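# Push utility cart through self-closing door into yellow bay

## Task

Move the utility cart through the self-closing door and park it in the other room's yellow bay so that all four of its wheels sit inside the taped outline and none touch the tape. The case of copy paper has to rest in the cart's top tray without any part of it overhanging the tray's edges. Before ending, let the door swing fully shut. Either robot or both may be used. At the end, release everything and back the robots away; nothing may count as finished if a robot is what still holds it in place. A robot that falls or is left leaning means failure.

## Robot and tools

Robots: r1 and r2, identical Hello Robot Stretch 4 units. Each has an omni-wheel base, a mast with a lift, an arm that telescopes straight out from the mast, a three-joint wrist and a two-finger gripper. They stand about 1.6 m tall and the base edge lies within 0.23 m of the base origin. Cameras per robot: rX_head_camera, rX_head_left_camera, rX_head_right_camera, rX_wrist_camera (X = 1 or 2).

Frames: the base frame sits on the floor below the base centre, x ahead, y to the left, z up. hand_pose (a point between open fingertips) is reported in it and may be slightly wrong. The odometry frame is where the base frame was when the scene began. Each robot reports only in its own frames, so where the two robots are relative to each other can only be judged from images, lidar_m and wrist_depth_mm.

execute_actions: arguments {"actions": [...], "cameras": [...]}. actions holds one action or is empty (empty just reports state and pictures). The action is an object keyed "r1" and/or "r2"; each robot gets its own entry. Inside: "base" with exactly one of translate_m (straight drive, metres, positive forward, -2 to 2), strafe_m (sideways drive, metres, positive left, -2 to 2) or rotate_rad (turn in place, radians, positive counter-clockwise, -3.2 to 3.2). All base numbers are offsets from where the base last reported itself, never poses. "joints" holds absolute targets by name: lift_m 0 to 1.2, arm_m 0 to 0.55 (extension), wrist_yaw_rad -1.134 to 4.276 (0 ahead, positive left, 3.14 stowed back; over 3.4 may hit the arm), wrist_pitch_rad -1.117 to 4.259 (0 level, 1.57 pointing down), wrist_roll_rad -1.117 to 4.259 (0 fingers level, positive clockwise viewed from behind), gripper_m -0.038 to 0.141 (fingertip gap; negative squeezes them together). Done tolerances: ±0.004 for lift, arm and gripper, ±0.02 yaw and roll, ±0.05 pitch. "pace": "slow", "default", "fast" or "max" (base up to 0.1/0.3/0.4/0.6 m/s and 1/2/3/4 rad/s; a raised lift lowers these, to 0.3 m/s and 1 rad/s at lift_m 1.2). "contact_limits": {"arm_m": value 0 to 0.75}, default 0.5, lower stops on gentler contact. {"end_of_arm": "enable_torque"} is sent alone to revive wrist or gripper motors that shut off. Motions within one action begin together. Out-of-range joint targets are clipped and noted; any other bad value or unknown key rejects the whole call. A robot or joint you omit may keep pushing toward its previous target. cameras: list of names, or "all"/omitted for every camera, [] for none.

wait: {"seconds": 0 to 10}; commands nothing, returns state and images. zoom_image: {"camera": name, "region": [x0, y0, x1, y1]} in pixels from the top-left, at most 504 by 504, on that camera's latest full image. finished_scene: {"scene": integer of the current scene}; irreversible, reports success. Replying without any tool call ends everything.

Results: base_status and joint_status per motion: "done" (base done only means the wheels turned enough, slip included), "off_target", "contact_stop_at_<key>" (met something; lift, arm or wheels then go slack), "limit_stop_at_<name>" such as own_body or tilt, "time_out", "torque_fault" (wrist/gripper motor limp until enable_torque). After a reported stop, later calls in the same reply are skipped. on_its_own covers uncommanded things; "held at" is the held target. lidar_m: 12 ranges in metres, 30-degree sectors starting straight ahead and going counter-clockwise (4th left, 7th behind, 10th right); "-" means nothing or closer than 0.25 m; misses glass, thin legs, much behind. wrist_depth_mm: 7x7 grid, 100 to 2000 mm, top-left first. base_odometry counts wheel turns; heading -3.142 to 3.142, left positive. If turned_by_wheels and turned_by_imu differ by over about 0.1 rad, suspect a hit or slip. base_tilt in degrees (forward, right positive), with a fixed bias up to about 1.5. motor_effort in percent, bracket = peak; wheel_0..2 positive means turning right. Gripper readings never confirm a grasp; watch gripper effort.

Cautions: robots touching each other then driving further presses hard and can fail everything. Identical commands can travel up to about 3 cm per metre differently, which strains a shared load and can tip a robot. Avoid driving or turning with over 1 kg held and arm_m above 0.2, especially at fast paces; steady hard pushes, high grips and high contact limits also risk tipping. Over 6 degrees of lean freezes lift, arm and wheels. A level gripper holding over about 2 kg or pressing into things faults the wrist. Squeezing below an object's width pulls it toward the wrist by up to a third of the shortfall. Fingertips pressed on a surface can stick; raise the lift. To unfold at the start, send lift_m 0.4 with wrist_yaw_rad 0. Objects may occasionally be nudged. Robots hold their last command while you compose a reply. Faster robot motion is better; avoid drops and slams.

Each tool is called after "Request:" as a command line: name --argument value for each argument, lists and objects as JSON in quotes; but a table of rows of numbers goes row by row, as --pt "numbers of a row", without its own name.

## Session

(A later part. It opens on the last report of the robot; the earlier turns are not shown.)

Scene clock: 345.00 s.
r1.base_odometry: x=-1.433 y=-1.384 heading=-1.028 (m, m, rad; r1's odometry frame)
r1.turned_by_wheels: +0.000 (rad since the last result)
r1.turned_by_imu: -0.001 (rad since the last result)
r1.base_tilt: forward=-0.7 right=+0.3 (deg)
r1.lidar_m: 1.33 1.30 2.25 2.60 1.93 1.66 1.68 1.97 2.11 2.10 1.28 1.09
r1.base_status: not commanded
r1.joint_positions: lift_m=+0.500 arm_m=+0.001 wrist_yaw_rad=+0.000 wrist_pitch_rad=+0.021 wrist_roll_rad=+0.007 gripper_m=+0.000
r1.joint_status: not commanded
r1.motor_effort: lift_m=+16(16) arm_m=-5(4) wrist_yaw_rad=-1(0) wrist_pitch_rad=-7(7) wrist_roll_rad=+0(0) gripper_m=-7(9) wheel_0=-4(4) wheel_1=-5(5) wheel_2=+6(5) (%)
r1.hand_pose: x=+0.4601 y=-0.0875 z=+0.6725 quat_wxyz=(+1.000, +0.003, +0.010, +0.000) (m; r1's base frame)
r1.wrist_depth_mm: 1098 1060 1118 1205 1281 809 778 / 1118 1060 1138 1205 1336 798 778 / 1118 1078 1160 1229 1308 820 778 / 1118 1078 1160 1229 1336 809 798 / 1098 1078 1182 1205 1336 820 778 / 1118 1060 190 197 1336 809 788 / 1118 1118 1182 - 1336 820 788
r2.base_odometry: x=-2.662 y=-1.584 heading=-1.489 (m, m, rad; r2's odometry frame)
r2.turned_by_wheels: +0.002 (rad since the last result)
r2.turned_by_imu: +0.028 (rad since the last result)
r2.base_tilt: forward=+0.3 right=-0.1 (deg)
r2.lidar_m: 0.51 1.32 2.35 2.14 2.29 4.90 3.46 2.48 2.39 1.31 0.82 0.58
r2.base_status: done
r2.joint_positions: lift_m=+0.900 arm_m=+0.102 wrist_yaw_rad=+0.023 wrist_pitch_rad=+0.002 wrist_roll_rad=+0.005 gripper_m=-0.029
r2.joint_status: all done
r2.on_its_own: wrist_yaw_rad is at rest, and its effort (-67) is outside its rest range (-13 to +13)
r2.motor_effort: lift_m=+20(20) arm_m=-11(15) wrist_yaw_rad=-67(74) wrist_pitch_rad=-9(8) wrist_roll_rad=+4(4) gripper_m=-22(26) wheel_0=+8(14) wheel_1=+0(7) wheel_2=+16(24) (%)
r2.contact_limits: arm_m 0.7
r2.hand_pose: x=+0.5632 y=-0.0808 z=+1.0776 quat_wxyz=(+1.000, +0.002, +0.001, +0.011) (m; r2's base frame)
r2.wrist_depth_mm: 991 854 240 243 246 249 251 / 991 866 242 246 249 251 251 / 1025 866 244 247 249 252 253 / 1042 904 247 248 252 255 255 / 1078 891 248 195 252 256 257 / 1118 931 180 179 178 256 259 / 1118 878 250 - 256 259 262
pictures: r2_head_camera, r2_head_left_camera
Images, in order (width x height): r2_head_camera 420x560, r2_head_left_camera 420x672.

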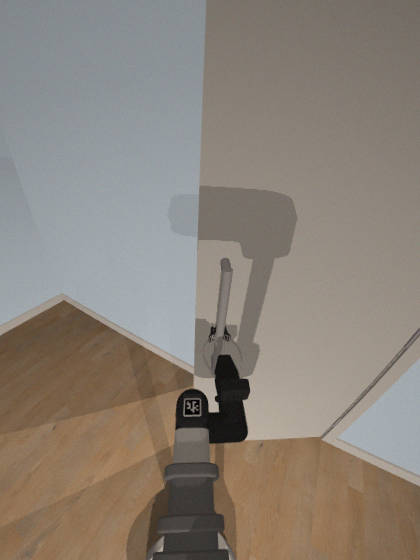

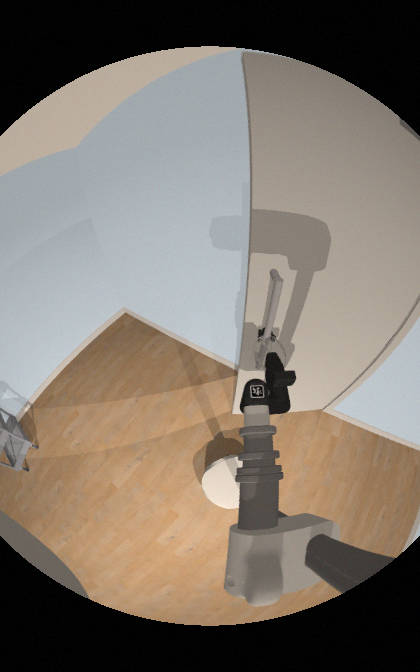

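Request:
execute_actions --actions '[{"r2":{"base":{"translate_m":-0.15},"pace":"slow"}}]' --cameras '[]'

Request:
execute_actions --actions '[{"r2":{"base":{"strafe_m":-0.05},"pace":"slow"}}]' --cameras '[]'

Request:
execute_actions --actions '[{"r2":{"base":{"translate_m":-0.15},"pace":"slow"}}]' --cameras '["r2_head_left_camera","r1_head_camera"]'

Scene clock: 363.30 s.
r1.base_odometry: x=-1.433 y=-1.384 heading=-1.028 (m, m, rad; r1's odometry frame)
r1.turned_by_wheels: +0.000 (rad since the last result)
r1.turned_by_imu: -0.002 (rad since the last result)
r1.base_tilt: forward=-0.7 right=+0.2 (deg)
r1.lidar_m: 1.34 1.29 2.28 2.61 1.96 1.67 1.67 1.99 2.12 2.11 1.28 1.10
r1.base_status: not commanded
r1.joint_positions: lift_m=+0.500 arm_m=+0.001 wrist_yaw_rad=+0.000 wrist_pitch_rad=+0.021 wrist_roll_rad=+0.007 gripper_m=+0.000
r1.joint_status: not commanded
r1.motor_effort: lift_m=+16(16) arm_m=-4(5) wrist_yaw_rad=+0(0) wrist_pitch_rad=-7(7) wrist_roll_rad=+0(1) gripper_m=-7(7) wheel_0=-4(4) wheel_1=-5(5) wheel_2=+6(5) (%)
r1.hand_pose: x=+0.4601 y=-0.0875 z=+0.6725 quat_wxyz=(+1.000, +0.003, +0.010, +0.000) (m; r1's base frame)
r1.wrist_depth_mm: 1098 1060 1160 1308 1464 809 759 / 1098 1060 1182 1336 1499 798 778 / 1118 1060 1229 1336 1499 820 788 / 1118 1078 1205 1366 - 809 778 / 1098 1078 1182 1308 - 809 798 / 1118 1078 190 196 1863 809 788 / 1098 1138 1182 - 1464 820 798
r2.base_odometry: x=-2.674 y=-1.435 heading=-1.490 (m, m, rad; r2's odometry frame)
r2.turned_by_wheels: -0.001 (rad since the last result)
r2.turned_by_imu: -0.001 (rad since the last result)
r2.base_tilt: forward=+0.2 right=+0.1 (deg)
r2.lidar_m: 0.50 1.49 2.40 2.11 3.48 4.77 3.32 2.42 2.30 1.50 0.98 0.59
r2.base_status: done
r2.joint_positions: lift_m=+0.900 arm_m=+0.102 wrist_yaw_rad=+0.001 wrist_pitch_rad=+0.002 wrist_roll_rad=+0.005 gripper_m=-0.029
r2.joint_status: not commanded
r2.motor_effort: lift_m=+20(20) arm_m=-10(11) wrist_yaw_rad=-4(65) wrist_pitch_rad=-7(9) wrist_roll_rad=+3(2) gripper_m=-23(24) wheel_0=-10(5) wheel_1=-4(6) wheel_2=+6(21) (%)
r2.hand_pose: x=+0.5612 y=-0.0872 z=+1.0776 quat_wxyz=(+1.000, +0.002, +0.001, +0.000) (m; r2's base frame)
r2.wrist_depth_mm: 1118 227 234 251 268 291 310 / 1138 991 236 252 268 290 310 / 1160 1008 236 181 271 291 309 / 1205 1025 238 177 268 291 312 / 1229 1042 236 181 272 294 315 / 1229 1078 185 178 185 294 317 / 1255 1060 236 - 277 297 315
pictures: none
No camera images: the call's "cameras" was empty. Leave "cameras" out to get every camera's image.

Scene clock: 365.10 s.
r1.base_odometry: x=-1.433 y=-1.384 heading=-1.028 (m, m, rad; r1's odometry frame)
r1.turned_by_wheels: +0.000 (rad since the last result)
r1.turned_by_imu: -0.001 (rad since the last result)
r1.base_tilt: forward=-0.7 right=+0.3 (deg)
r1.lidar_m: 1.34 1.29 2.25 2.60 1.91 1.67 1.66 1.98 2.12 2.11 1.28 1.10
r1.base_status: not commanded
r1.joint_positions: lift_m=+0.500 arm_m=+0.001 wrist_yaw_rad=+0.000 wrist_pitch_rad=+0.021 wrist_roll_rad=+0.007 gripper_m=+0.000
r1.joint_status: not commanded
r1.motor_effort: lift_m=+16(16) arm_m=-5(5) wrist_yaw_rad=+0(0) wrist_pitch_rad=-7(7) wrist_roll_rad=+0(0) gripper_m=-6(9) wheel_0=-4(4) wheel_1=-5(5) wheel_2=+6(5) (%)
r1.hand_pose: x=+0.4601 y=-0.0875 z=+0.6725 quat_wxyz=(+1.000, +0.003, +0.010, +0.000) (m; r1's base frame)
r1.wrist_depth_mm: 1098 1042 1160 1281 1430 809 778 / 1060 1060 1205 1281 1464 809 778 / 1078 1060 1205 1336 1464 809 778 / 1118 1078 1229 1308 1537 798 778 / 1098 1060 1229 1308 - 809 788 / 1138 1078 190 196 1499 820 798 / 1138 1078 1205 - 1464 842 788
r2.base_odometry: x=-2.724 y=-1.439 heading=-1.488 (m, m, rad; r2's odometry frame)
r2.turned_by_wheels: +0.002 (rad since the last result)
r2.turned_by_imu: +0.052 (rad since the last result)
r2.base_tilt: forward=+0.3 right=+0.0 (deg)
r2.lidar_m: 0.48 1.55 2.45 2.16 3.72 4.81 3.14 2.34 2.28 1.38 0.90 0.60
r2.base_status: done
r2.joint_positions: lift_m=+0.900 arm_m=+0.101 wrist_yaw_rad=+0.022 wrist_pitch_rad=+0.002 wrist_roll_rad=+0.005 gripper_m=-0.029
r2.joint_status: not commanded
r2.on_its_own: wrist_yaw_rad is at rest, and its effort (-64) is outside its rest range (-13 to +13)
r2.motor_effort: lift_m=+20(20) arm_m=-7(10) wrist_yaw_rad=-64(85) wrist_pitch_rad=-9(7) wrist_roll_rad=+1(2) gripper_m=-21(22) wheel_0=+10(20) wheel_1=+0(5) wheel_2=+14(16) (%)
r2.hand_pose: x=+0.5625 y=-0.0811 z=+1.0777 quat_wxyz=(+1.000, +0.003, +0.001, +0.011) (m; r2's base frame)
r2.wrist_depth_mm: 1281 234 205 247 256 266 273 / 1281 234 235 249 258 267 277 / 1336 236 236 249 257 268 278 / 1366 1098 239 249 259 270 281 / 1397 1138 240 250 260 272 281 / 1430 1160 181 180 177 274 282 / 1499 240 244 - 266 276 285
pictures: none
No camera images: the call's "cameras" was empty. Leave "cameras" out to get every camera's image.

Scene clock: 367.87 s.
r1.base_odometry: x=-1.433 y=-1.384 heading=-1.028 (m, m, rad; r1's odometry frame)
r1.turned_by_wheels: +0.000 (rad since the last result)
r1.turned_by_imu: -0.001 (rad since the last result)
r1.base_tilt: forward=-0.7 right=+0.3 (deg)
r1.lidar_m: 1.34 1.29 2.25 2.61 1.91 1.65 1.68 1.98 2.12 2.12 1.27 1.10
r1.base_status: not commanded
r1.joint_positions: lift_m=+0.500 arm_m=+0.001 wrist_yaw_rad=+0.000 wrist_pitch_rad=+0.021 wrist_roll_rad=+0.007 gripper_m=+0.000
r1.joint_status: not commanded
r1.motor_effort: lift_m=+16(16) arm_m=-5(5) wrist_yaw_rad=+0(0) wrist_pitch_rad=-7(7) wrist_roll_rad=+0(0) gripper_m=-8(7) wheel_0=-4(4) wheel_1=-5(5) wheel_2=+5(5) (%)
r1.hand_pose: x=+0.4601 y=-0.0875 z=+0.6725 quat_wxyz=(+1.000, +0.003, +0.010, +0.000) (m; r1's base frame)
r1.wrist_depth_mm: 1098 1042 1182 1397 - 820 768 / 1118 1078 1205 1397 - 798 788 / 1098 1078 1182 1464 - 798 768 / 1098 1078 1255 1464 - 809 788 / 1098 1078 1255 1430 - 820 798 / 1118 1078 190 197 - 820 788 / 1138 1138 1229 - 1464 820 778
r2.base_odometry: x=-2.737 y=-1.290 heading=-1.489 (m, m, rad; r2's odometry frame)
r2.turned_by_wheels: -0.002 (rad since the last result)
r2.turned_by_imu: -0.014 (rad since the last result)
r2.base_tilt: forward=+0.2 right=+0.1 (deg)
r2.lidar_m: 0.49 1.70 2.51 2.16 3.82 4.68 3.04 2.26 2.21 1.56 1.14 0.61
r2.base_status: done
r2.joint_positions: lift_m=+0.900 arm_m=+0.101 wrist_yaw_rad=-0.009 wrist_pitch_rad=+0.002 wrist_roll_rad=+0.005 gripper_m=-0.029
r2.joint_status: not commanded
r2.on_its_own: wrist_yaw_rad is at rest, and its effort (+24) is outside its rest range (-13 to +13)
r2.motor_effort: lift_m=+20(20) arm_m=-7(8) wrist_yaw_rad=+24(63) wrist_pitch_rad=-8(8) wrist_roll_rad=+2(4) gripper_m=-24(25) wheel_0=-18(19) wheel_1=-4(9) wheel_2=+2(19) (%)
r2.hand_pose: x=+0.5599 y=-0.0900 z=+1.0777 quat_wxyz=(+1.000, +0.002, +0.001, -0.004) (m; r2's base frame)
r2.wrist_depth_mm: 1281 217 230 174 285 325 364 / 1336 218 231 174 283 325 368 / 1366 219 231 178 285 322 366 / 1366 1182 232 177 283 324 368 / 1430 1229 232 180 286 325 366 / 1464 1229 183 177 186 325 368 / 1499 1281 227 - 293 327 370
pictures: r1_head_camera, r2_head_left_camera
Images, in order (width x height): r1_head_camera 420x560, r2_head_left_camera 420x672.

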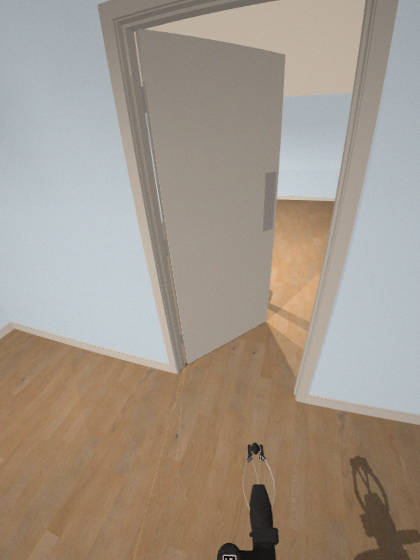

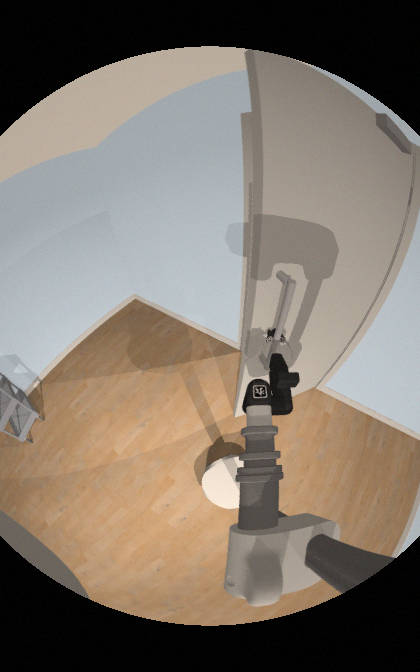

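Working. Strafing helps the base rotate with the door, so I'll repeat the pattern.

Request:
execute_actions --actions '[{"r2":{"base":{"strafe_m":-0.07},"pace":"slow"}}]' --cameras '[]'

Request:
execute_actions --actions '[{"r2":{"base":{"translate_m":-0.13},"pace":"slow"}}]' --cameras '[]'

Request:
execute_actions --actions '[{"r2":{"base":{"strafe_m":-0.08},"pace":"slow"}}]' --cameras '[]'

Request:
execute_actions --actions '[{"r2":{"base":{"translate_m":-0.13},"pace":"slow"}}]' --cameras '["r2_head_left_camera","r1_head_camera"]'

Scene clock: 376.37 s.
r1.base_odometry: x=-1.433 y=-1.384 heading=-1.028 (m, m, rad; r1's odometry frame)
r1.turned_by_wheels: +0.000 (rad since the last result)
r1.turned_by_imu: -0.002 (rad since the last result)
r1.base_tilt: forward=-0.6 right=+0.2 (deg)
r1.lidar_m: 1.34 1.28 2.25 2.62 1.94 1.67 1.68 2.01 2.12 2.12 1.28 1.09
r1.base_status: not commanded
r1.joint_positions: lift_m=+0.500 arm_m=+0.001 wrist_yaw_rad=+0.000 wrist_pitch_rad=+0.021 wrist_roll_rad=+0.007 gripper_m=+0.000
r1.joint_status: not commanded
r1.motor_effort: lift_m=+16(16) arm_m=-5(5) wrist_yaw_rad=+0(0) wrist_pitch_rad=-7(7) wrist_roll_rad=+0(0) gripper_m=-8(8) wheel_0=-4(4) wheel_1=-5(5) wheel_2=+5(5) (%)
r1.hand_pose: x=+0.4601 y=-0.0875 z=+0.6725 quat_wxyz=(+1.000, +0.003, +0.010, +0.000) (m; r1's base frame)
r1.wrist_depth_mm: 1098 1060 1182 1397 - 798 778 / 1118 1042 1182 1397 - 809 768 / 1118 1078 1205 1397 - 809 788 / 1098 1042 1229 1430 - 820 778 / 1138 1098 1205 1366 - 809 788 / 1138 1060 190 195 - 820 788 / 1118 1098 1229 - 1430 820 798
r2.base_odometry: x=-2.806 y=-1.296 heading=-1.487 (m, m, rad; r2's odometry frame)
r2.turned_by_wheels: +0.002 (rad since the last result)
r2.turned_by_imu: +0.068 (rad since the last result)
r2.base_tilt: forward=+0.2 right=+0.1 (deg)
r2.lidar_m: 0.51 1.74 2.55 2.25 4.18 4.74 2.79 2.20 2.17 1.40 1.03 0.60
r2.base_status: done
r2.joint_positions: lift_m=+0.900 arm_m=+0.101 wrist_yaw_rad=+0.021 wrist_pitch_rad=+0.001 wrist_roll_rad=+0.006 gripper_m=-0.029
r2.joint_status: not commanded
r2.on_its_own: wrist_yaw_rad is at rest, and its effort (-63) is outside its rest range (-13 to +13)
r2.motor_effort: lift_m=+20(20) arm_m=-6(7) wrist_yaw_rad=-63(83) wrist_pitch_rad=-7(7) wrist_roll_rad=+1(1) gripper_m=-19(21) wheel_0=+11(19) wheel_1=+3(10) wheel_2=+15(16) (%)
r2.hand_pose: x=+0.5622 y=-0.0813 z=+1.0779 quat_wxyz=(+1.000, +0.003, +0.000, +0.011) (m; r2's base frame)
r2.wrist_depth_mm: 1576 223 168 249 266 285 300 / 1576 224 170 250 267 285 301 / 1661 227 230 252 267 286 306 / 1661 228 232 252 268 287 307 / 1808 231 232 251 268 290 309 / 1863 230 178 183 177 291 307 / 1863 229 236 - 273 291 310
pictures: none
No camera images: the call's "cameras" was empty. Leave "cameras" out to get every camera's image.

Scene clock: 379.07 s.
r1.base_odometry: x=-1.433 y=-1.384 heading=-1.028 (m, m, rad; r1's odometry frame)
r1.turned_by_wheels: +0.000 (rad since the last result)
r1.turned_by_imu: -0.001 (rad since the last result)
r1.base_tilt: forward=-0.7 right=+0.2 (deg)
r1.lidar_m: 1.35 1.28 2.29 2.60 1.92 1.66 1.67 1.96 2.11 2.12 1.26 1.09
r1.base_status: not commanded
r1.joint_positions: lift_m=+0.500 arm_m=+0.001 wrist_yaw_rad=+0.000 wrist_pitch_rad=+0.021 wrist_roll_rad=+0.007 gripper_m=+0.000
r1.joint_status: not commanded
r1.motor_effort: lift_m=+16(16) arm_m=-5(5) wrist_yaw_rad=-1(0) wrist_pitch_rad=-7(7) wrist_roll_rad=+0(1) gripper_m=-6(7) wheel_0=-4(4) wheel_1=-5(5) wheel_2=+5(6) (%)
r1.hand_pose: x=+0.4601 y=-0.0875 z=+0.6725 quat_wxyz=(+1.000, +0.003, +0.010, +0.000) (m; r1's base frame)
r1.wrist_depth_mm: 1098 1008 1205 1499 - 798 778 / 1098 1078 1229 1499 - 798 768 / 1098 1060 1229 1499 - 809 788 / 1098 1060 1255 1618 - 820 778 / 1118 1078 1255 1430 - 831 798 / 1138 1078 191 196 - 820 798 / 1118 1098 1205 - 1499 831 788
r2.base_odometry: x=-2.817 y=-1.167 heading=-1.489 (m, m, rad; r2's odometry frame)
r2.turned_by_wheels: -0.001 (rad since the last result)
r2.turned_by_imu: -0.042 (rad since the last result)
r2.base_tilt: forward=+0.3 right=+0.1 (deg)
r2.lidar_m: 0.50 1.83 2.62 2.24 4.08 4.63 2.80 2.16 2.09 1.57 1.19 0.64
r2.base_status: done
r2.joint_positions: lift_m=+0.900 arm_m=+0.101 wrist_yaw_rad=-0.006 wrist_pitch_rad=+0.001 wrist_roll_rad=+0.005 gripper_m=-0.029
r2.joint_status: not commanded
r2.on_its_own: wrist_yaw_rad is at rest, and its effort (+15) is outside its rest range (-13 to +13)
r2.motor_effort: lift_m=+20(20) arm_m=-6(6) wrist_yaw_rad=+15(65) wrist_pitch_rad=-8(8) wrist_roll_rad=+3(0) gripper_m=-24(25) wheel_0=-15(22) wheel_1=-5(7) wheel_2=+3(18) (%)
r2.hand_pose: x=+0.5600 y=-0.0890 z=+1.0778 quat_wxyz=(+1.000, +0.002, +0.001, -0.003) (m; r2's base frame)
r2.wrist_depth_mm: 1499 207 226 221 301 362 427 / 1464 211 230 176 301 362 430 / 1537 211 231 176 301 359 427 / 1537 211 230 180 300 355 421 / 1618 216 226 178 298 357 424 / 1661 217 185 178 186 357 427 / 1708 809 224 - 306 359 421
pictures: none
No camera images: the call's "cameras" was empty. Leave "cameras" out to get every camera's image.

Scene clock: 381.37 s.
r1.base_odometry: x=-1.433 y=-1.384 heading=-1.028 (m, m, rad; r1's odometry frame)
r1.turned_by_wheels: +0.000 (rad since the last result)
r1.turned_by_imu: -0.001 (rad since the last result)
r1.base_tilt: forward=-0.6 right=+0.2 (deg)
r1.lidar_m: 1.34 1.29 2.26 2.60 1.95 1.66 1.67 1.99 2.12 2.13 1.29 1.09
r1.base_status: not commanded
r1.joint_positions: lift_m=+0.500 arm_m=+0.001 wrist_yaw_rad=+0.000 wrist_pitch_rad=+0.021 wrist_roll_rad=+0.007 gripper_m=+0.000
r1.joint_status: not commanded
r1.motor_effort: lift_m=+16(16) arm_m=-5(5) wrist_yaw_rad=+0(0) wrist_pitch_rad=-7(7) wrist_roll_rad=-1(1) gripper_m=-6(7) wheel_0=-4(4) wheel_1=-5(5) wheel_2=+5(5) (%)
r1.hand_pose: x=+0.4601 y=-0.0875 z=+0.6725 quat_wxyz=(+1.000, +0.003, +0.010, +0.000) (m; r1's base frame)
r1.wrist_depth_mm: 1078 1060 1182 1430 - 798 768 / 1098 1078 1205 1430 - 809 768 / 1098 1078 1255 1499 - 831 778 / 1098 1078 1308 1537 - 809 788 / 1098 1078 1229 1397 - 820 778 / 1118 1060 190 196 - 820 798 / 1118 1098 1229 - 1499 809 788
r2.base_odometry: x=-2.897 y=-1.174 heading=-1.487 (m, m, rad; r2's odometry frame)
r2.turned_by_wheels: +0.002 (rad since the last result)
r2.turned_by_imu: +0.114 (rad since the last result)
r2.base_tilt: forward=+0.3 right=+0.1 (deg)
r2.lidar_m: 0.51 1.96 2.67 2.30 4.75 4.71 2.51 2.08 2.06 1.35 1.10 0.61
r2.base_status: done
r2.joint_positions: lift_m=+0.900 arm_m=+0.101 wrist_yaw_rad=+0.019 wrist_pitch_rad=+0.001 wrist_roll_rad=+0.006 gripper_m=-0.029
r2.joint_status: not commanded
r2.on_its_own: wrist_yaw_rad is at rest, and its effort (-57) is outside its rest range (-13 to +13)
r2.motor_effort: lift_m=+20(20) arm_m=-4(6) wrist_yaw_rad=-57(86) wrist_pitch_rad=-5(7) wrist_roll_rad=+3(1) gripper_m=-21(26) wheel_0=+10(24) wheel_1=+2(8) wheel_2=+13(14) (%)
r2.hand_pose: x=+0.5618 y=-0.0818 z=+1.0778 quat_wxyz=(+1.000, +0.003, +0.000, +0.010) (m; r2's base frame)
r2.wrist_depth_mm: 1921 220 168 251 271 294 315 / - 221 168 252 272 294 314 / - 222 229 252 271 296 319 / - 225 229 253 272 296 319 / - 225 229 250 273 298 322 / - 225 178 183 177 300 324 / - 226 234 - 278 300 320
pictures: none
No camera images: the call's "cameras" was empty. Leave "cameras" out to get every camera's image.

Scene clock: 384.03 s.
r1.base_odometry: x=-1.433 y=-1.384 heading=-1.028 (m, m, rad; r1's odometry frame)
r1.turned_by_wheels: +0.000 (rad since the last result)
r1.turned_by_imu: -0.001 (rad since the last result)
r1.base_tilt: forward=-0.7 right=+0.3 (deg)
r1.lidar_m: 1.34 1.29 2.25 2.61 1.93 1.66 1.68 1.97 2.12 2.12 1.29 1.09
r1.base_status: not commanded
r1.joint_positions: lift_m=+0.500 arm_m=+0.001 wrist_yaw_rad=+0.000 wrist_pitch_rad=+0.021 wrist_roll_rad=+0.007 gripper_m=+0.000
r1.joint_status: not commanded
r1.motor_effort: lift_m=+16(16) arm_m=-5(4) wrist_yaw_rad=-1(0) wrist_pitch_rad=-7(8) wrist_roll_rad=+0(1) gripper_m=-7(7) wheel_0=-4(4) wheel_1=-5(5) wheel_2=+5(6) (%)
r1.hand_pose: x=+0.4601 y=-0.0875 z=+0.6725 quat_wxyz=(+1.000, +0.003, +0.010, +0.000) (m; r1's base frame)
r1.wrist_depth_mm: 1078 1025 1205 1537 - 809 778 / 1060 1042 1281 1618 - 798 778 / 1098 1060 1281 1661 - 798 768 / 1098 1078 1281 1661 - 809 788 / 1118 1078 1281 1464 - 820 788 / 1098 1042 190 196 - 809 788 / 1138 1098 1229 - 1464 831 798
r2.base_odometry: x=-2.908 y=-1.045 heading=-1.488 (m, m, rad; r2's odometry frame)
r2.turned_by_wheels: -0.001 (rad since the last result)
r2.turned_by_imu: -0.072 (rad since the last result)
r2.base_tilt: forward=+0.3 right=-0.1 (deg)
r2.lidar_m: 0.50 1.94 2.73 2.32 4.46 4.60 2.58 2.02 1.99 1.53 1.22 0.64
r2.base_status: done
r2.joint_positions: lift_m=+0.900 arm_m=+0.101 wrist_yaw_rad=-0.004 wrist_pitch_rad=+0.001 wrist_roll_rad=+0.005 gripper_m=-0.029
r2.joint_status: not commanded
r2.motor_effort: lift_m=+20(19) arm_m=-5(5) wrist_yaw_rad=+10(57) wrist_pitch_rad=-6(8) wrist_roll_rad=+1(1) gripper_m=-24(25) wheel_0=-13(25) wheel_1=-5(6) wheel_2=+4(20) (%)
r2.hand_pose: x=+0.5599 y=-0.0885 z=+1.0778 quat_wxyz=(+1.000, +0.002, +0.001, -0.002) (m; r2's base frame)
r2.wrist_depth_mm: 1661 206 226 265 317 389 480 / 1708 206 229 177 314 387 484 / 1708 206 230 176 314 384 480 / 1756 209 228 180 310 382 477 / 1863 208 225 178 312 382 477 / 1983 211 184 178 185 382 480 / - 207 221 - 320 387 473
pictures: r1_head_camera, r2_head_left_camera
Images, in order (width x height): r1_head_camera 420x560, r2_head_left_camera 420x672.

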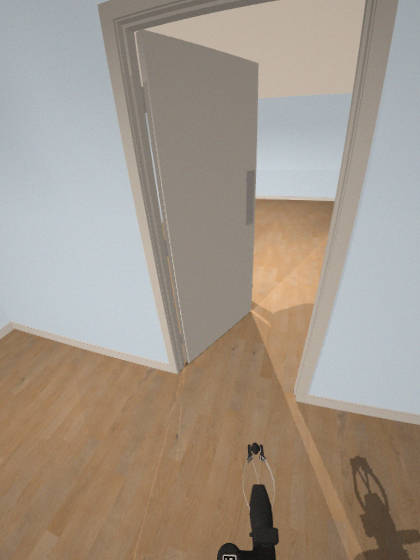

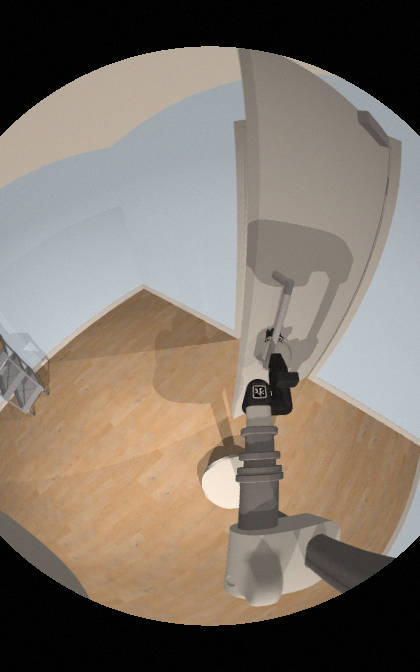

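About 55° open. Continuing with larger strafes and shorter pulls.

Request:
execute_actions --actions '[{"r2":{"base":{"strafe_m":-0.11},"pace":"slow"}}]' --cameras '[]'

Request:
execute_actions --actions '[{"r2":{"base":{"translate_m":-0.12},"pace":"slow"}}]' --cameras '[]'

Request:
execute_actions --actions '[{"r2":{"base":{"strafe_m":-0.11},"pace":"slow"}}]' --cameras '[]'

Request:
execute_actions --actions '[{"r2":{"base":{"translate_m":-0.12},"pace":"slow"}}]' --cameras '[]'

Request:
execute_actions --actions '[{"r2":{"base":{"strafe_m":-0.11},"pace":"slow"}}]' --cameras '[]'

Request:
execute_actions --actions '[{"r2":{"base":{"translate_m":-0.12},"pace":"slow"}}]' --cameras '["r2_head_left_camera","r1_head_camera"]'

Scene clock: 395.27 s.
r1.base_odometry: x=-1.433 y=-1.384 heading=-1.028 (m, m, rad; r1's odometry frame)
r1.turned_by_wheels: +0.000 (rad since the last result)
r1.turned_by_imu: -0.002 (rad since the last result)
r1.base_tilt: forward=-0.6 right=+0.3 (deg)
r1.lidar_m: 1.33 1.28 2.27 2.61 1.97 1.65 1.68 1.97 2.10 2.10 1.27 1.10
r1.base_status: not commanded
r1.joint_positions: lift_m=+0.500 arm_m=+0.001 wrist_yaw_rad=+0.000 wrist_pitch_rad=+0.021 wrist_roll_rad=+0.007 gripper_m=+0.000
r1.joint_status: not commanded
r1.motor_effort: lift_m=+16(16) arm_m=-5(5) wrist_yaw_rad=+0(0) wrist_pitch_rad=-7(7) wrist_roll_rad=+0(0) gripper_m=-7(7) wheel_0=-4(4) wheel_1=-5(5) wheel_2=+5(5) (%)
r1.hand_pose: x=+0.4601 y=-0.0875 z=+0.6725 quat_wxyz=(+1.000, +0.003, +0.010, +0.000) (m; r1's base frame)
r1.wrist_depth_mm: 1078 1060 1229 1464 - 798 768 / 1118 1060 1229 1499 - 809 778 / 1098 1060 1255 1537 - 798 768 / 1118 1042 1281 1576 - 809 778 / 1098 1078 1255 1464 - 809 798 / 1118 1060 190 197 - 809 788 / 1118 1098 1255 - 1430 820 788
r2.base_odometry: x=-3.017 y=-1.054 heading=-1.486 (m, m, rad; r2's odometry frame)
r2.turned_by_wheels: +0.001 (rad since the last result)
r2.turned_by_imu: +0.186 (rad since the last result)
r2.base_tilt: forward=+0.2 right=+0.0 (deg)
r2.lidar_m: 0.50 2.41 2.41 2.48 4.70 3.77 2.22 1.94 1.94 1.24 1.02 0.61
r2.base_status: done
r2.joint_positions: lift_m=+0.900 arm_m=+0.100 wrist_yaw_rad=+0.019 wrist_pitch_rad=+0.001 wrist_roll_rad=+0.005 gripper_m=-0.029
r2.joint_status: not commanded
r2.on_its_own: wrist_yaw_rad is at rest, and its effort (-56) is outside its rest range (-13 to +13)
r2.motor_effort: lift_m=+20(20) arm_m=-3(5) wrist_yaw_rad=-56(91) wrist_pitch_rad=-5(8) wrist_roll_rad=+1(0) gripper_m=-20(23) wheel_0=+7(25) wheel_1=+0(16) wheel_2=+11(17) (%)
r2.hand_pose: x=+0.5615 y=-0.0819 z=+1.0777 quat_wxyz=(+1.000, +0.003, +0.001, +0.009) (m; r2's base frame)
r2.wrist_depth_mm: - 222 167 249 266 287 303 / - 223 168 249 265 286 303 / - 226 229 251 268 289 307 / - 226 231 251 267 290 307 / - 229 230 250 271 289 310 / - 228 177 183 177 291 310 / - 228 235 - 273 293 310
pictures: none
No camera images: the call's "cameras" was empty. Leave "cameras" out to get every camera's image.

Scene clock: 397.73 s.
r1.base_odometry: x=-1.433 y=-1.384 heading=-1.028 (m, m, rad; r1's odometry frame)
r1.turned_by_wheels: +0.000 (rad since the last result)
r1.turned_by_imu: -0.001 (rad since the last result)
r1.base_tilt: forward=-0.7 right=+0.2 (deg)
r1.lidar_m: 1.33 1.30 2.27 2.61 1.95 1.67 1.66 1.98 2.13 2.11 1.28 1.09
r1.base_status: not commanded
r1.joint_positions: lift_m=+0.500 arm_m=+0.001 wrist_yaw_rad=+0.000 wrist_pitch_rad=+0.021 wrist_roll_rad=+0.007 gripper_m=+0.000
r1.joint_status: not commanded
r1.motor_effort: lift_m=+16(16) arm_m=-5(5) wrist_yaw_rad=-1(0) wrist_pitch_rad=-7(7) wrist_roll_rad=+0(1) gripper_m=-9(6) wheel_0=-4(4) wheel_1=-5(5) wheel_2=+5(6) (%)
r1.hand_pose: x=+0.4601 y=-0.0875 z=+0.6725 quat_wxyz=(+1.000, +0.003, +0.010, +0.000) (m; r1's base frame)
r1.wrist_depth_mm: 1078 1060 1255 1661 - 798 788 / 1078 1078 1281 1708 - 788 768 / 1098 1098 1281 1756 - 788 788 / 1118 1078 1336 1756 - 809 778 / 1118 1060 1308 1618 - 809 788 / 1118 1042 190 196 - 809 788 / 1118 1098 1255 - 1464 820 788
r2.base_odometry: x=-3.028 y=-0.935 heading=-1.488 (m, m, rad; r2's odometry frame)
r2.turned_by_wheels: -0.002 (rad since the last result)
r2.turned_by_imu: -0.006 (rad since the last result)
r2.base_tilt: forward=+0.2 right=+0.1 (deg)
r2.lidar_m: 0.51 2.55 2.43 2.51 4.62 3.55 2.13 1.86 1.87 1.34 1.17 0.62
r2.base_status: done
r2.joint_positions: lift_m=+0.900 arm_m=+0.100 wrist_yaw_rad=-0.010 wrist_pitch_rad=+0.001 wrist_roll_rad=+0.005 gripper_m=-0.029
r2.joint_status: not commanded
r2.on_its_own: wrist_yaw_rad is at rest, and its effort (+29) is outside its rest range (-13 to +13)
r2.motor_effort: lift_m=+20(20) arm_m=-3(3) wrist_yaw_rad=+29(57) wrist_pitch_rad=-8(7) wrist_roll_rad=+1(3) gripper_m=-24(24) wheel_0=-18(20) wheel_1=-5(9) wheel_2=+2(17) (%)
r2.hand_pose: x=+0.5590 y=-0.0904 z=+1.0777 quat_wxyz=(+1.000, +0.002, +0.001, -0.005) (m; r2's base frame)
r2.wrist_depth_mm: - 211 227 173 293 343 397 / - 212 228 175 293 342 402 / - 214 229 176 291 342 399 / - 214 229 176 291 340 397 / - 236 229 180 291 343 399 / - - 183 177 186 343 402 / - - 223 - 300 338 397
pictures: none
No camera images: the call's "cameras" was empty. Leave "cameras" out to get every camera's image.

Scene clock: 400.10 s.
r1.base_odometry: x=-1.433 y=-1.384 heading=-1.028 (m, m, rad; r1's odometry frame)
r1.turned_by_wheels: +0.000 (rad since the last result)
r1.turned_by_imu: -0.001 (rad since the last result)
r1.base_tilt: forward=-0.7 right=+0.2 (deg)
r1.lidar_m: 1.34 1.28 2.23 2.61 1.93 1.67 1.67 1.99 2.11 2.12 1.28 1.10
r1.base_status: not commanded
r1.joint_positions: lift_m=+0.500 arm_m=+0.001 wrist_yaw_rad=+0.000 wrist_pitch_rad=+0.021 wrist_roll_rad=+0.007 gripper_m=+0.000
r1.joint_status: not commanded
r1.motor_effort: lift_m=+16(16) arm_m=-5(5) wrist_yaw_rad=-1(0) wrist_pitch_rad=-7(7) wrist_roll_rad=+0(0) gripper_m=-9(7) wheel_0=-4(4) wheel_1=-5(5) wheel_2=+5(5) (%)
r1.hand_pose: x=+0.4601 y=-0.0875 z=+0.6725 quat_wxyz=(+1.000, +0.003, +0.010, +0.000) (m; r1's base frame)
r1.wrist_depth_mm: 1098 1042 1205 1537 - 809 778 / 1098 1042 1281 1576 - 798 788 / 1098 1060 1255 1618 - 798 778 / 1118 1078 1308 1618 - 809 788 / 1138 1098 1281 1537 - 820 788 / 1138 1060 190 196 - 820 788 / 1118 1078 1229 - 1464 809 778
r2.base_odometry: x=-3.137 y=-0.945 heading=-1.486 (m, m, rad; r2's odometry frame)
r2.turned_by_wheels: +0.002 (rad since the last result)
r2.turned_by_imu: +0.173 (rad since the last result)
r2.base_tilt: forward=+0.2 right=+0.1 (deg)
r2.lidar_m: 0.50 2.90 2.51 3.95 4.76 2.79 1.94 1.83 1.61 1.12 0.89 0.59
r2.base_status: done
r2.joint_positions: lift_m=+0.900 arm_m=+0.101 wrist_yaw_rad=+0.018 wrist_pitch_rad=+0.001 wrist_roll_rad=+0.005 gripper_m=-0.029
r2.joint_status: not commanded
r2.on_its_own: wrist_yaw_rad is at rest, and its effort (-53) is outside its rest range (-13 to +13)
r2.motor_effort: lift_m=+20(19) arm_m=-4(4) wrist_yaw_rad=-53(89) wrist_pitch_rad=-6(6) wrist_roll_rad=-1(1) gripper_m=-19(23) wheel_0=+8(26) wheel_1=+0(11) wheel_2=+13(19) (%)
r2.hand_pose: x=+0.5615 y=-0.0822 z=+1.0777 quat_wxyz=(+1.000, +0.003, +0.001, +0.009) (m; r2's base frame)
r2.wrist_depth_mm: - 229 169 245 255 267 276 / - 232 232 246 256 268 277 / - 232 235 247 257 270 279 / - 234 236 248 258 270 281 / - - 237 249 262 271 283 / - - 179 181 176 273 282 / - 236 240 - 264 276 286
pictures: none
No camera images: the call's "cameras" was empty. Leave "cameras" out to get every camera's image.

Scene clock: 402.57 s.
r1.base_odometry: x=-1.433 y=-1.384 heading=-1.028 (m, m, rad; r1's odometry frame)
r1.turned_by_wheels: +0.000 (rad since the last result)
r1.turned_by_imu: -0.001 (rad since the last result)
r1.base_tilt: forward=-0.7 right=+0.2 (deg)
r1.lidar_m: 1.31 1.29 2.25 2.62 1.94 1.67 1.67 1.98 2.12 2.12 1.27 1.09
r1.base_status: not commanded
r1.joint_positions: lift_m=+0.500 arm_m=+0.001 wrist_yaw_rad=+0.000 wrist_pitch_rad=+0.021 wrist_roll_rad=+0.007 gripper_m=+0.000
r1.joint_status: not commanded
r1.motor_effort: lift_m=+16(16) arm_m=-5(5) wrist_yaw_rad=+0(0) wrist_pitch_rad=-7(7) wrist_roll_rad=-1(0) gripper_m=-8(5) wheel_0=-4(4) wheel_1=-5(5) wheel_2=+5(5) (%)
r1.hand_pose: x=+0.4601 y=-0.0875 z=+0.6725 quat_wxyz=(+1.000, +0.003, +0.010, +0.000) (m; r1's base frame)
r1.wrist_depth_mm: 1098 1042 1229 1756 - 809 778 / 1118 1060 1255 1808 - 798 778 / 1098 1060 1336 1863 - 809 788 / 1098 1060 1336 1921 - 820 788 / 1118 1078 1336 1618 - 809 788 / 1138 1060 190 196 - 831 809 / 1098 1098 1255 - 1464 831 788
r2.base_odometry: x=-3.147 y=-0.826 heading=-1.487 (m, m, rad; r2's odometry frame)
r2.turned_by_wheels: -0.001 (rad since the last result)
r2.turned_by_imu: -0.001 (rad since the last result)
r2.base_tilt: forward=+0.2 right=+0.2 (deg)
r2.lidar_m: 0.48 2.98 2.56 4.03 4.69 2.65 1.85 1.73 1.68 1.18 1.09 0.60
r2.base_status: done
r2.joint_positions: lift_m=+0.900 arm_m=+0.101 wrist_yaw_rad=-0.005 wrist_pitch_rad=+0.001 wrist_roll_rad=+0.005 gripper_m=-0.029
r2.joint_status: not commanded
r2.motor_effort: lift_m=+19(20) arm_m=-3(4) wrist_yaw_rad=+11(53) wrist_pitch_rad=-6(6) wrist_roll_rad=+1(2) gripper_m=-22(24) wheel_0=-12(9) wheel_1=-4(1) wheel_2=+4(18) (%)
r2.hand_pose: x=+0.5596 y=-0.0887 z=+1.0777 quat_wxyz=(+1.000, +0.003, +0.001, -0.002) (m; r2's base frame)
r2.wrist_depth_mm: - 222 230 253 279 309 340 / - 223 231 181 279 310 342 / - 224 234 177 281 310 343 / - - 236 178 278 312 345 / - - 232 181 279 312 343 / - - 185 179 183 312 345 / - - 231 - 286 315 345
pictures: none
No camera images: the call's "cameras" was empty. Leave "cameras" out to get every camera's image.

Scene clock: 404.83 s.
r1.base_odometry: x=-1.433 y=-1.384 heading=-1.028 (m, m, rad; r1's odometry frame)
r1.turned_by_wheels: +0.000 (rad since the last result)
r1.turned_by_imu: -0.001 (rad since the last result)
r1.base_tilt: forward=-0.7 right=+0.3 (deg)
r1.lidar_m: 1.35 1.27 2.25 2.61 1.92 1.67 1.67 1.97 2.11 2.12 1.28 1.08
r1.base_status: not commanded
r1.joint_positions: lift_m=+0.500 arm_m=+0.001 wrist_yaw_rad=+0.000 wrist_pitch_rad=+0.021 wrist_roll_rad=+0.007 gripper_m=+0.000
r1.joint_status: not commanded
r1.motor_effort: lift_m=+16(16) arm_m=-5(4) wrist_yaw_rad=+0(0) wrist_pitch_rad=-7(7) wrist_roll_rad=-1(0) gripper_m=-9(8) wheel_0=-4(4) wheel_1=-5(5) wheel_2=+5(6) (%)
r1.hand_pose: x=+0.4601 y=-0.0875 z=+0.6725 quat_wxyz=(+1.000, +0.003, +0.010, +0.000) (m; r1's base frame)
r1.wrist_depth_mm: 1098 1042 1205 1576 - 798 778 / 1098 1060 1281 1661 - 798 778 / 1118 1060 1308 1618 - 809 798 / 1138 1098 1308 1756 - 798 778 / 1118 1078 1281 1537 - 831 778 / 1138 1042 190 196 - 809 798 / 1098 1078 1255 - 1499 820 798
r2.base_odometry: x=-3.257 y=-0.835 heading=-1.485 (m, m, rad; r2's odometry frame)
r2.turned_by_wheels: +0.002 (rad since the last result)
r2.turned_by_imu: +0.176 (rad since the last result)
r2.base_tilt: forward=+0.2 right=+0.1 (deg)
r2.lidar_m: 0.50 2.98 2.60 4.87 4.63 2.23 1.75 1.74 1.27 1.03 0.81 0.57
r2.base_status: done
r2.joint_positions: lift_m=+0.900 arm_m=+0.101 wrist_yaw_rad=+0.020 wrist_pitch_rad=+0.001 wrist_roll_rad=+0.005 gripper_m=-0.029
r2.joint_status: not commanded
r2.on_its_own: wrist_yaw_rad is at rest, and its effort (-57) is outside its rest range (-13 to +13)
r2.motor_effort: lift_m=+20(20) arm_m=-4(4) wrist_yaw_rad=-57(90) wrist_pitch_rad=-8(6) wrist_roll_rad=+0(2) gripper_m=-22(23) wheel_0=+11(24) wheel_1=+1(10) wheel_2=+13(19) (%)
r2.hand_pose: x=+0.5618 y=-0.0817 z=+1.0778 quat_wxyz=(+1.000, +0.003, +0.001, +0.010) (m; r2's base frame)
r2.wrist_depth_mm: - - 169 242 245 248 250 / - - 237 242 247 249 251 / - - 239 244 246 250 253 / - - 241 245 249 253 255 / - - 243 246 251 254 257 / - - 178 182 177 256 257 / - - 246 - 254 255 262
pictures: none
No camera images: the call's "cameras" was empty. Leave "cameras" out to get every camera's image.

Scene clock: 407.30 s.
r1.base_odometry: x=-1.433 y=-1.384 heading=-1.028 (m, m, rad; r1's odometry frame)
r1.turned_by_wheels: +0.000 (rad since the last result)
r1.turned_by_imu: -0.001 (rad since the last result)
r1.base_tilt: forward=-0.7 right=+0.3 (deg)
r1.lidar_m: 1.34 1.28 2.26 2.61 1.95 1.66 1.66 1.99 2.12 2.12 1.28 1.10
r1.base_status: not commanded
r1.joint_positions: lift_m=+0.500 arm_m=+0.001 wrist_yaw_rad=+0.000 wrist_pitch_rad=+0.021 wrist_roll_rad=+0.007 gripper_m=+0.000
r1.joint_status: not commanded
r1.motor_effort: lift_m=+16(16) arm_m=-5(4) wrist_yaw_rad=+0(0) wrist_pitch_rad=-7(7) wrist_roll_rad=+0(0) gripper_m=-8(7) wheel_0=-4(4) wheel_1=-5(5) wheel_2=+5(5) (%)
r1.hand_pose: x=+0.4601 y=-0.0875 z=+0.6725 quat_wxyz=(+1.000, +0.003, +0.010, +0.000) (m; r1's base frame)
r1.wrist_depth_mm: 1078 1042 1281 1808 - 820 768 / 1098 1060 1281 1808 - 809 778 / 1118 1078 1336 1921 - 809 768 / 1118 1060 1366 - - 798 788 / 1098 1078 1366 1708 - 809 788 / 1118 1078 190 196 - 820 778 / 1160 1098 1281 - 1464 831 788
r2.base_odometry: x=-3.267 y=-0.716 heading=-1.485 (m, m, rad; r2's odometry frame)
r2.turned_by_wheels: +0.000 (rad since the last result)
r2.turned_by_imu: +0.001 (rad since the last result)
r2.base_tilt: forward=+0.4 right=+0.1 (deg)
r2.lidar_m: 0.51 3.12 2.69 4.81 4.31 2.09 1.65 1.62 1.33 1.06 0.96 0.60
r2.base_status: done
r2.joint_positions: lift_m=+0.900 arm_m=+0.101 wrist_yaw_rad=+0.006 wrist_pitch_rad=+0.001 wrist_roll_rad=+0.005 gripper_m=-0.029
r2.joint_status: not commanded
r2.on_its_own: wrist_yaw_rad is at rest, and its effort (-19) is outside its rest range (-13 to +13)
r2.motor_effort: lift_m=+20(20) arm_m=-4(4) wrist_yaw_rad=-19(59) wrist_pitch_rad=-7(6) wrist_roll_rad=-1(0) gripper_m=-21(22) wheel_0=-2(9) wheel_1=-1(5) wheel_2=+6(18) (%)
r2.hand_pose: x=+0.5606 y=-0.0857 z=+1.0778 quat_wxyz=(+1.000, +0.003, +0.001, +0.003) (m; r2's base frame)
r2.wrist_depth_mm: - 230 234 250 264 279 294 / - 231 235 251 264 282 294 / - - 236 252 265 282 297 / - - 237 253 266 283 298 / - - 238 182 268 286 301 / - - 185 180 177 286 301 / - - 239 - 273 289 303
pictures: r1_head_camera, r2_head_left_camera
Images, in order (width x height): r1_head_camera 420x560, r2_head_left_camera 420x672.

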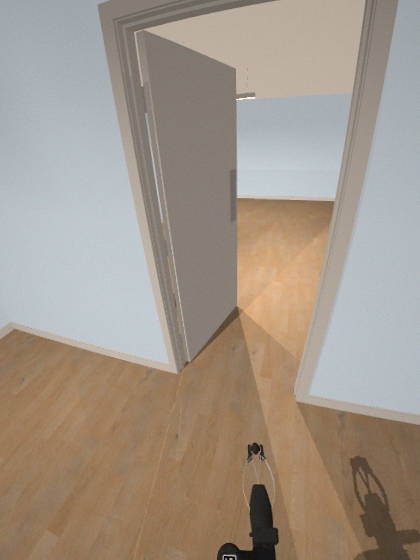

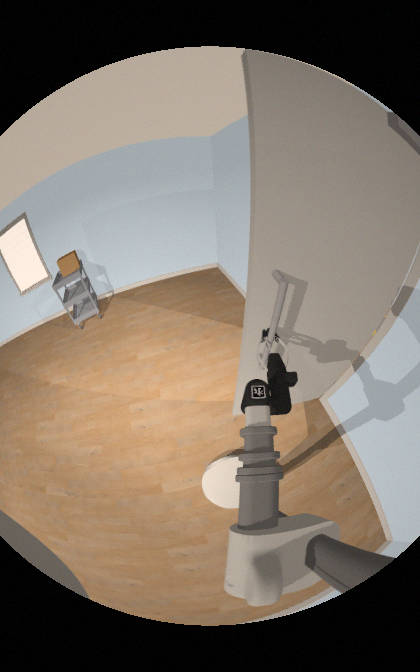

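Request:
execute_actions --actions '[{"r2":{"base":{"strafe_m":-0.11},"pace":"slow"},"r1":{"base":{"rotate_rad":-0.22}}}]' --cameras '[]'

Request:
execute_actions --actions '[{"r2":{"base":{"translate_m":-0.12},"pace":"slow"},"r1":{"base":{"translate_m":0.4}}}]' --cameras '["r1_head_camera","r1_head_left_camera"]'

Scene clock: 417.77 s.
r1.base_odometry: x=-1.433 y=-1.384 heading=-1.247 (m, m, rad; r1's odometry frame)
r1.turned_by_wheels: -0.219 (rad since the last result)
r1.turned_by_imu: -0.223 (rad since the last result)
r1.base_tilt: forward=-0.7 right=+0.2 (deg)
r1.lidar_m: 1.09 1.30 1.65 2.58 2.27 1.71 1.66 1.79 2.18 2.10 1.51 1.11
r1.base_status: done
r1.joint_positions: lift_m=+0.500 arm_m=+0.001 wrist_yaw_rad=+0.000 wrist_pitch_rad=+0.021 wrist_roll_rad=+0.007 gripper_m=+0.000
r1.joint_status: not commanded
r1.motor_effort: lift_m=+16(16) arm_m=-5(5) wrist_yaw_rad=+0(0) wrist_pitch_rad=-7(7) wrist_roll_rad=+0(0) gripper_m=-8(7) wheel_0=+6(12) wheel_1=+4(11) wheel_2=+5(10) (%)
r1.hand_pose: x=+0.4601 y=-0.0874 z=+0.6725 quat_wxyz=(+1.000, +0.003, +0.010, +0.000) (m; r1's base frame)
r1.wrist_depth_mm: 991 1229 1708 - 866 878 866 / 1025 1229 1756 - 866 878 854 / 1025 1281 1808 - 891 891 878 / 1042 1308 1863 - 891 891 891 / 1042 1336 1808 - 904 891 878 / 1078 1229 190 195 891 904 904 / 1098 1281 1537 - 917 904 917
r2.base_odometry: x=-3.377 y=-0.726 heading=-1.483 (m, m, rad; r2's odometry frame)
r2.turned_by_wheels: +0.002 (rad since the last result)
r2.turned_by_imu: +0.173 (rad since the last result)
r2.base_tilt: forward=+0.3 right=+0.0 (deg)
r2.lidar_m: 0.50 2.74 2.83 4.89 3.10 1.92 1.64 1.65 1.05 0.92 0.75 0.57
r2.base_status: done
r2.joint_positions: lift_m=+0.900 arm_m=+0.101 wrist_yaw_rad=+0.024 wrist_pitch_rad=+0.001 wrist_roll_rad=+0.006 gripper_m=-0.029
r2.joint_status: not commanded
r2.on_its_own: wrist_yaw_rad is at rest, and its effort (-69) is outside its rest range (-13 to +13)
r2.motor_effort: lift_m=+20(20) arm_m=-4(5) wrist_yaw_rad=-69(89) wrist_pitch_rad=-5(5) wrist_roll_rad=+2(0) gripper_m=-21(22) wheel_0=+13(25) wheel_1=+2(0) wheel_2=+14(18) (%)
r2.hand_pose: x=+0.5622 y=-0.0806 z=+1.0778 quat_wxyz=(+1.000, +0.003, +0.000, +0.012) (m; r2's base frame)
r2.wrist_depth_mm: - - 169 235 231 228 225 / - - 169 237 232 230 227 / - - 169 238 235 232 229 / - - 242 240 236 233 230 / - - 245 240 238 235 234 / - - 178 185 174 238 234 / - - 250 - 243 237 236
pictures: none
No camera images: the call's "cameras" was empty. Leave "cameras" out to get every camera's image.

Scene clock: 420.60 s.
r1.base_odometry: x=-1.305 y=-1.763 heading=-1.247 (m, m, rad; r1's odometry frame)
r1.turned_by_wheels: +0.000 (rad since the last result)
r1.turned_by_imu: -0.001 (rad since the last result)
r1.base_tilt: forward=-0.7 right=+0.3 (deg)
r1.lidar_m: 1.61 0.96 1.06 2.58 2.75 2.15 2.06 2.20 2.20 2.12 0.97 0.71
r1.base_status: done
r1.joint_positions: lift_m=+0.500 arm_m=+0.001 wrist_yaw_rad=+0.000 wrist_pitch_rad=+0.021 wrist_roll_rad=+0.007 gripper_m=+0.000
r1.joint_status: not commanded
r1.motor_effort: lift_m=+16(16) arm_m=-5(5) wrist_yaw_rad=-1(1) wrist_pitch_rad=-8(7) wrist_roll_rad=+0(0) gripper_m=-8(7) wheel_0=+4(3) wheel_1=+3(9) wheel_2=-4(15) (%)
r1.hand_pose: x=+0.4601 y=-0.0874 z=+0.6725 quat_wxyz=(+1.000, +0.003, +0.010, +0.000) (m; r1's base frame)
r1.wrist_depth_mm: 866 1138 - - - 477 473 / 866 1182 - - - 480 484 / 904 1229 - - 544 488 488 / 946 1205 - - 525 488 492 / 931 1255 - - 525 492 496 / 946 1118 190 196 484 492 500 / 960 1182 1499 - 496 500 500
r2.base_odometry: x=-3.387 y=-0.606 heading=-1.481 (m, m, rad; r2's odometry frame)
r2.turned_by_wheels: +0.001 (rad since the last result)
r2.turned_by_imu: +0.014 (rad since the last result)
r2.base_tilt: forward=+0.2 right=+0.2 (deg)
r2.lidar_m: 0.49 2.86 2.96 4.87 2.83 1.74 1.52 1.53 1.07 0.93 0.83 0.59
r2.base_status: done
r2.joint_positions: lift_m=+0.900 arm_m=+0.101 wrist_yaw_rad=+0.016 wrist_pitch_rad=+0.001 wrist_roll_rad=+0.006 gripper_m=-0.029
r2.joint_status: not commanded
r2.on_its_own: wrist_yaw_rad is at rest, and its effort (-46) is outside its rest range (-13 to +13)
r2.motor_effort: lift_m=+20(20) arm_m=-5(5) wrist_yaw_rad=-46(70) wrist_pitch_rad=-6(7) wrist_roll_rad=+0(0) gripper_m=-19(22) wheel_0=+8(8) wheel_1=+1(4) wheel_2=+9(18) (%)
r2.hand_pose: x=+0.5616 y=-0.0828 z=+1.0778 quat_wxyz=(+1.000, +0.003, +0.001, +0.008) (m; r2's base frame)
r2.wrist_depth_mm: - - 173 243 247 253 256 / - - 236 244 249 254 257 / - - 239 245 249 254 258 / - - 241 246 251 257 260 / - - 243 247 254 258 262 / - - 180 180 176 260 265 / - 244 245 - 255 262 266
pictures: r1_head_camera, r1_head_left_camera
Images, in order (width x height): r1_head_camera 420x560, r1_head_left_camera 420x672.

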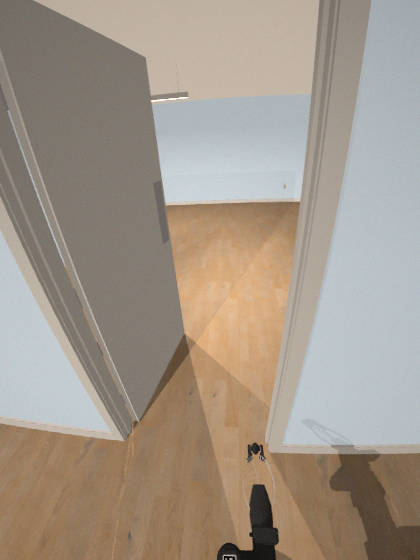

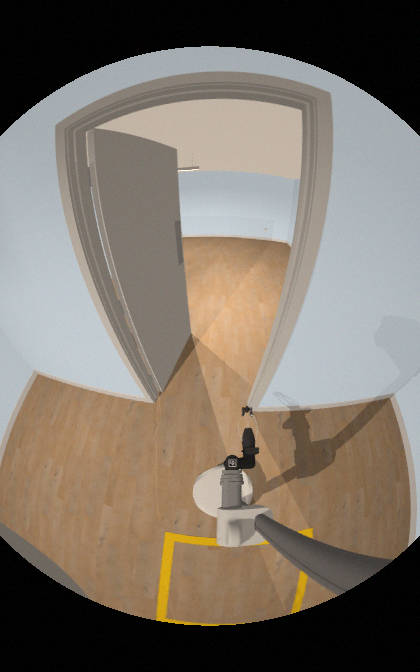

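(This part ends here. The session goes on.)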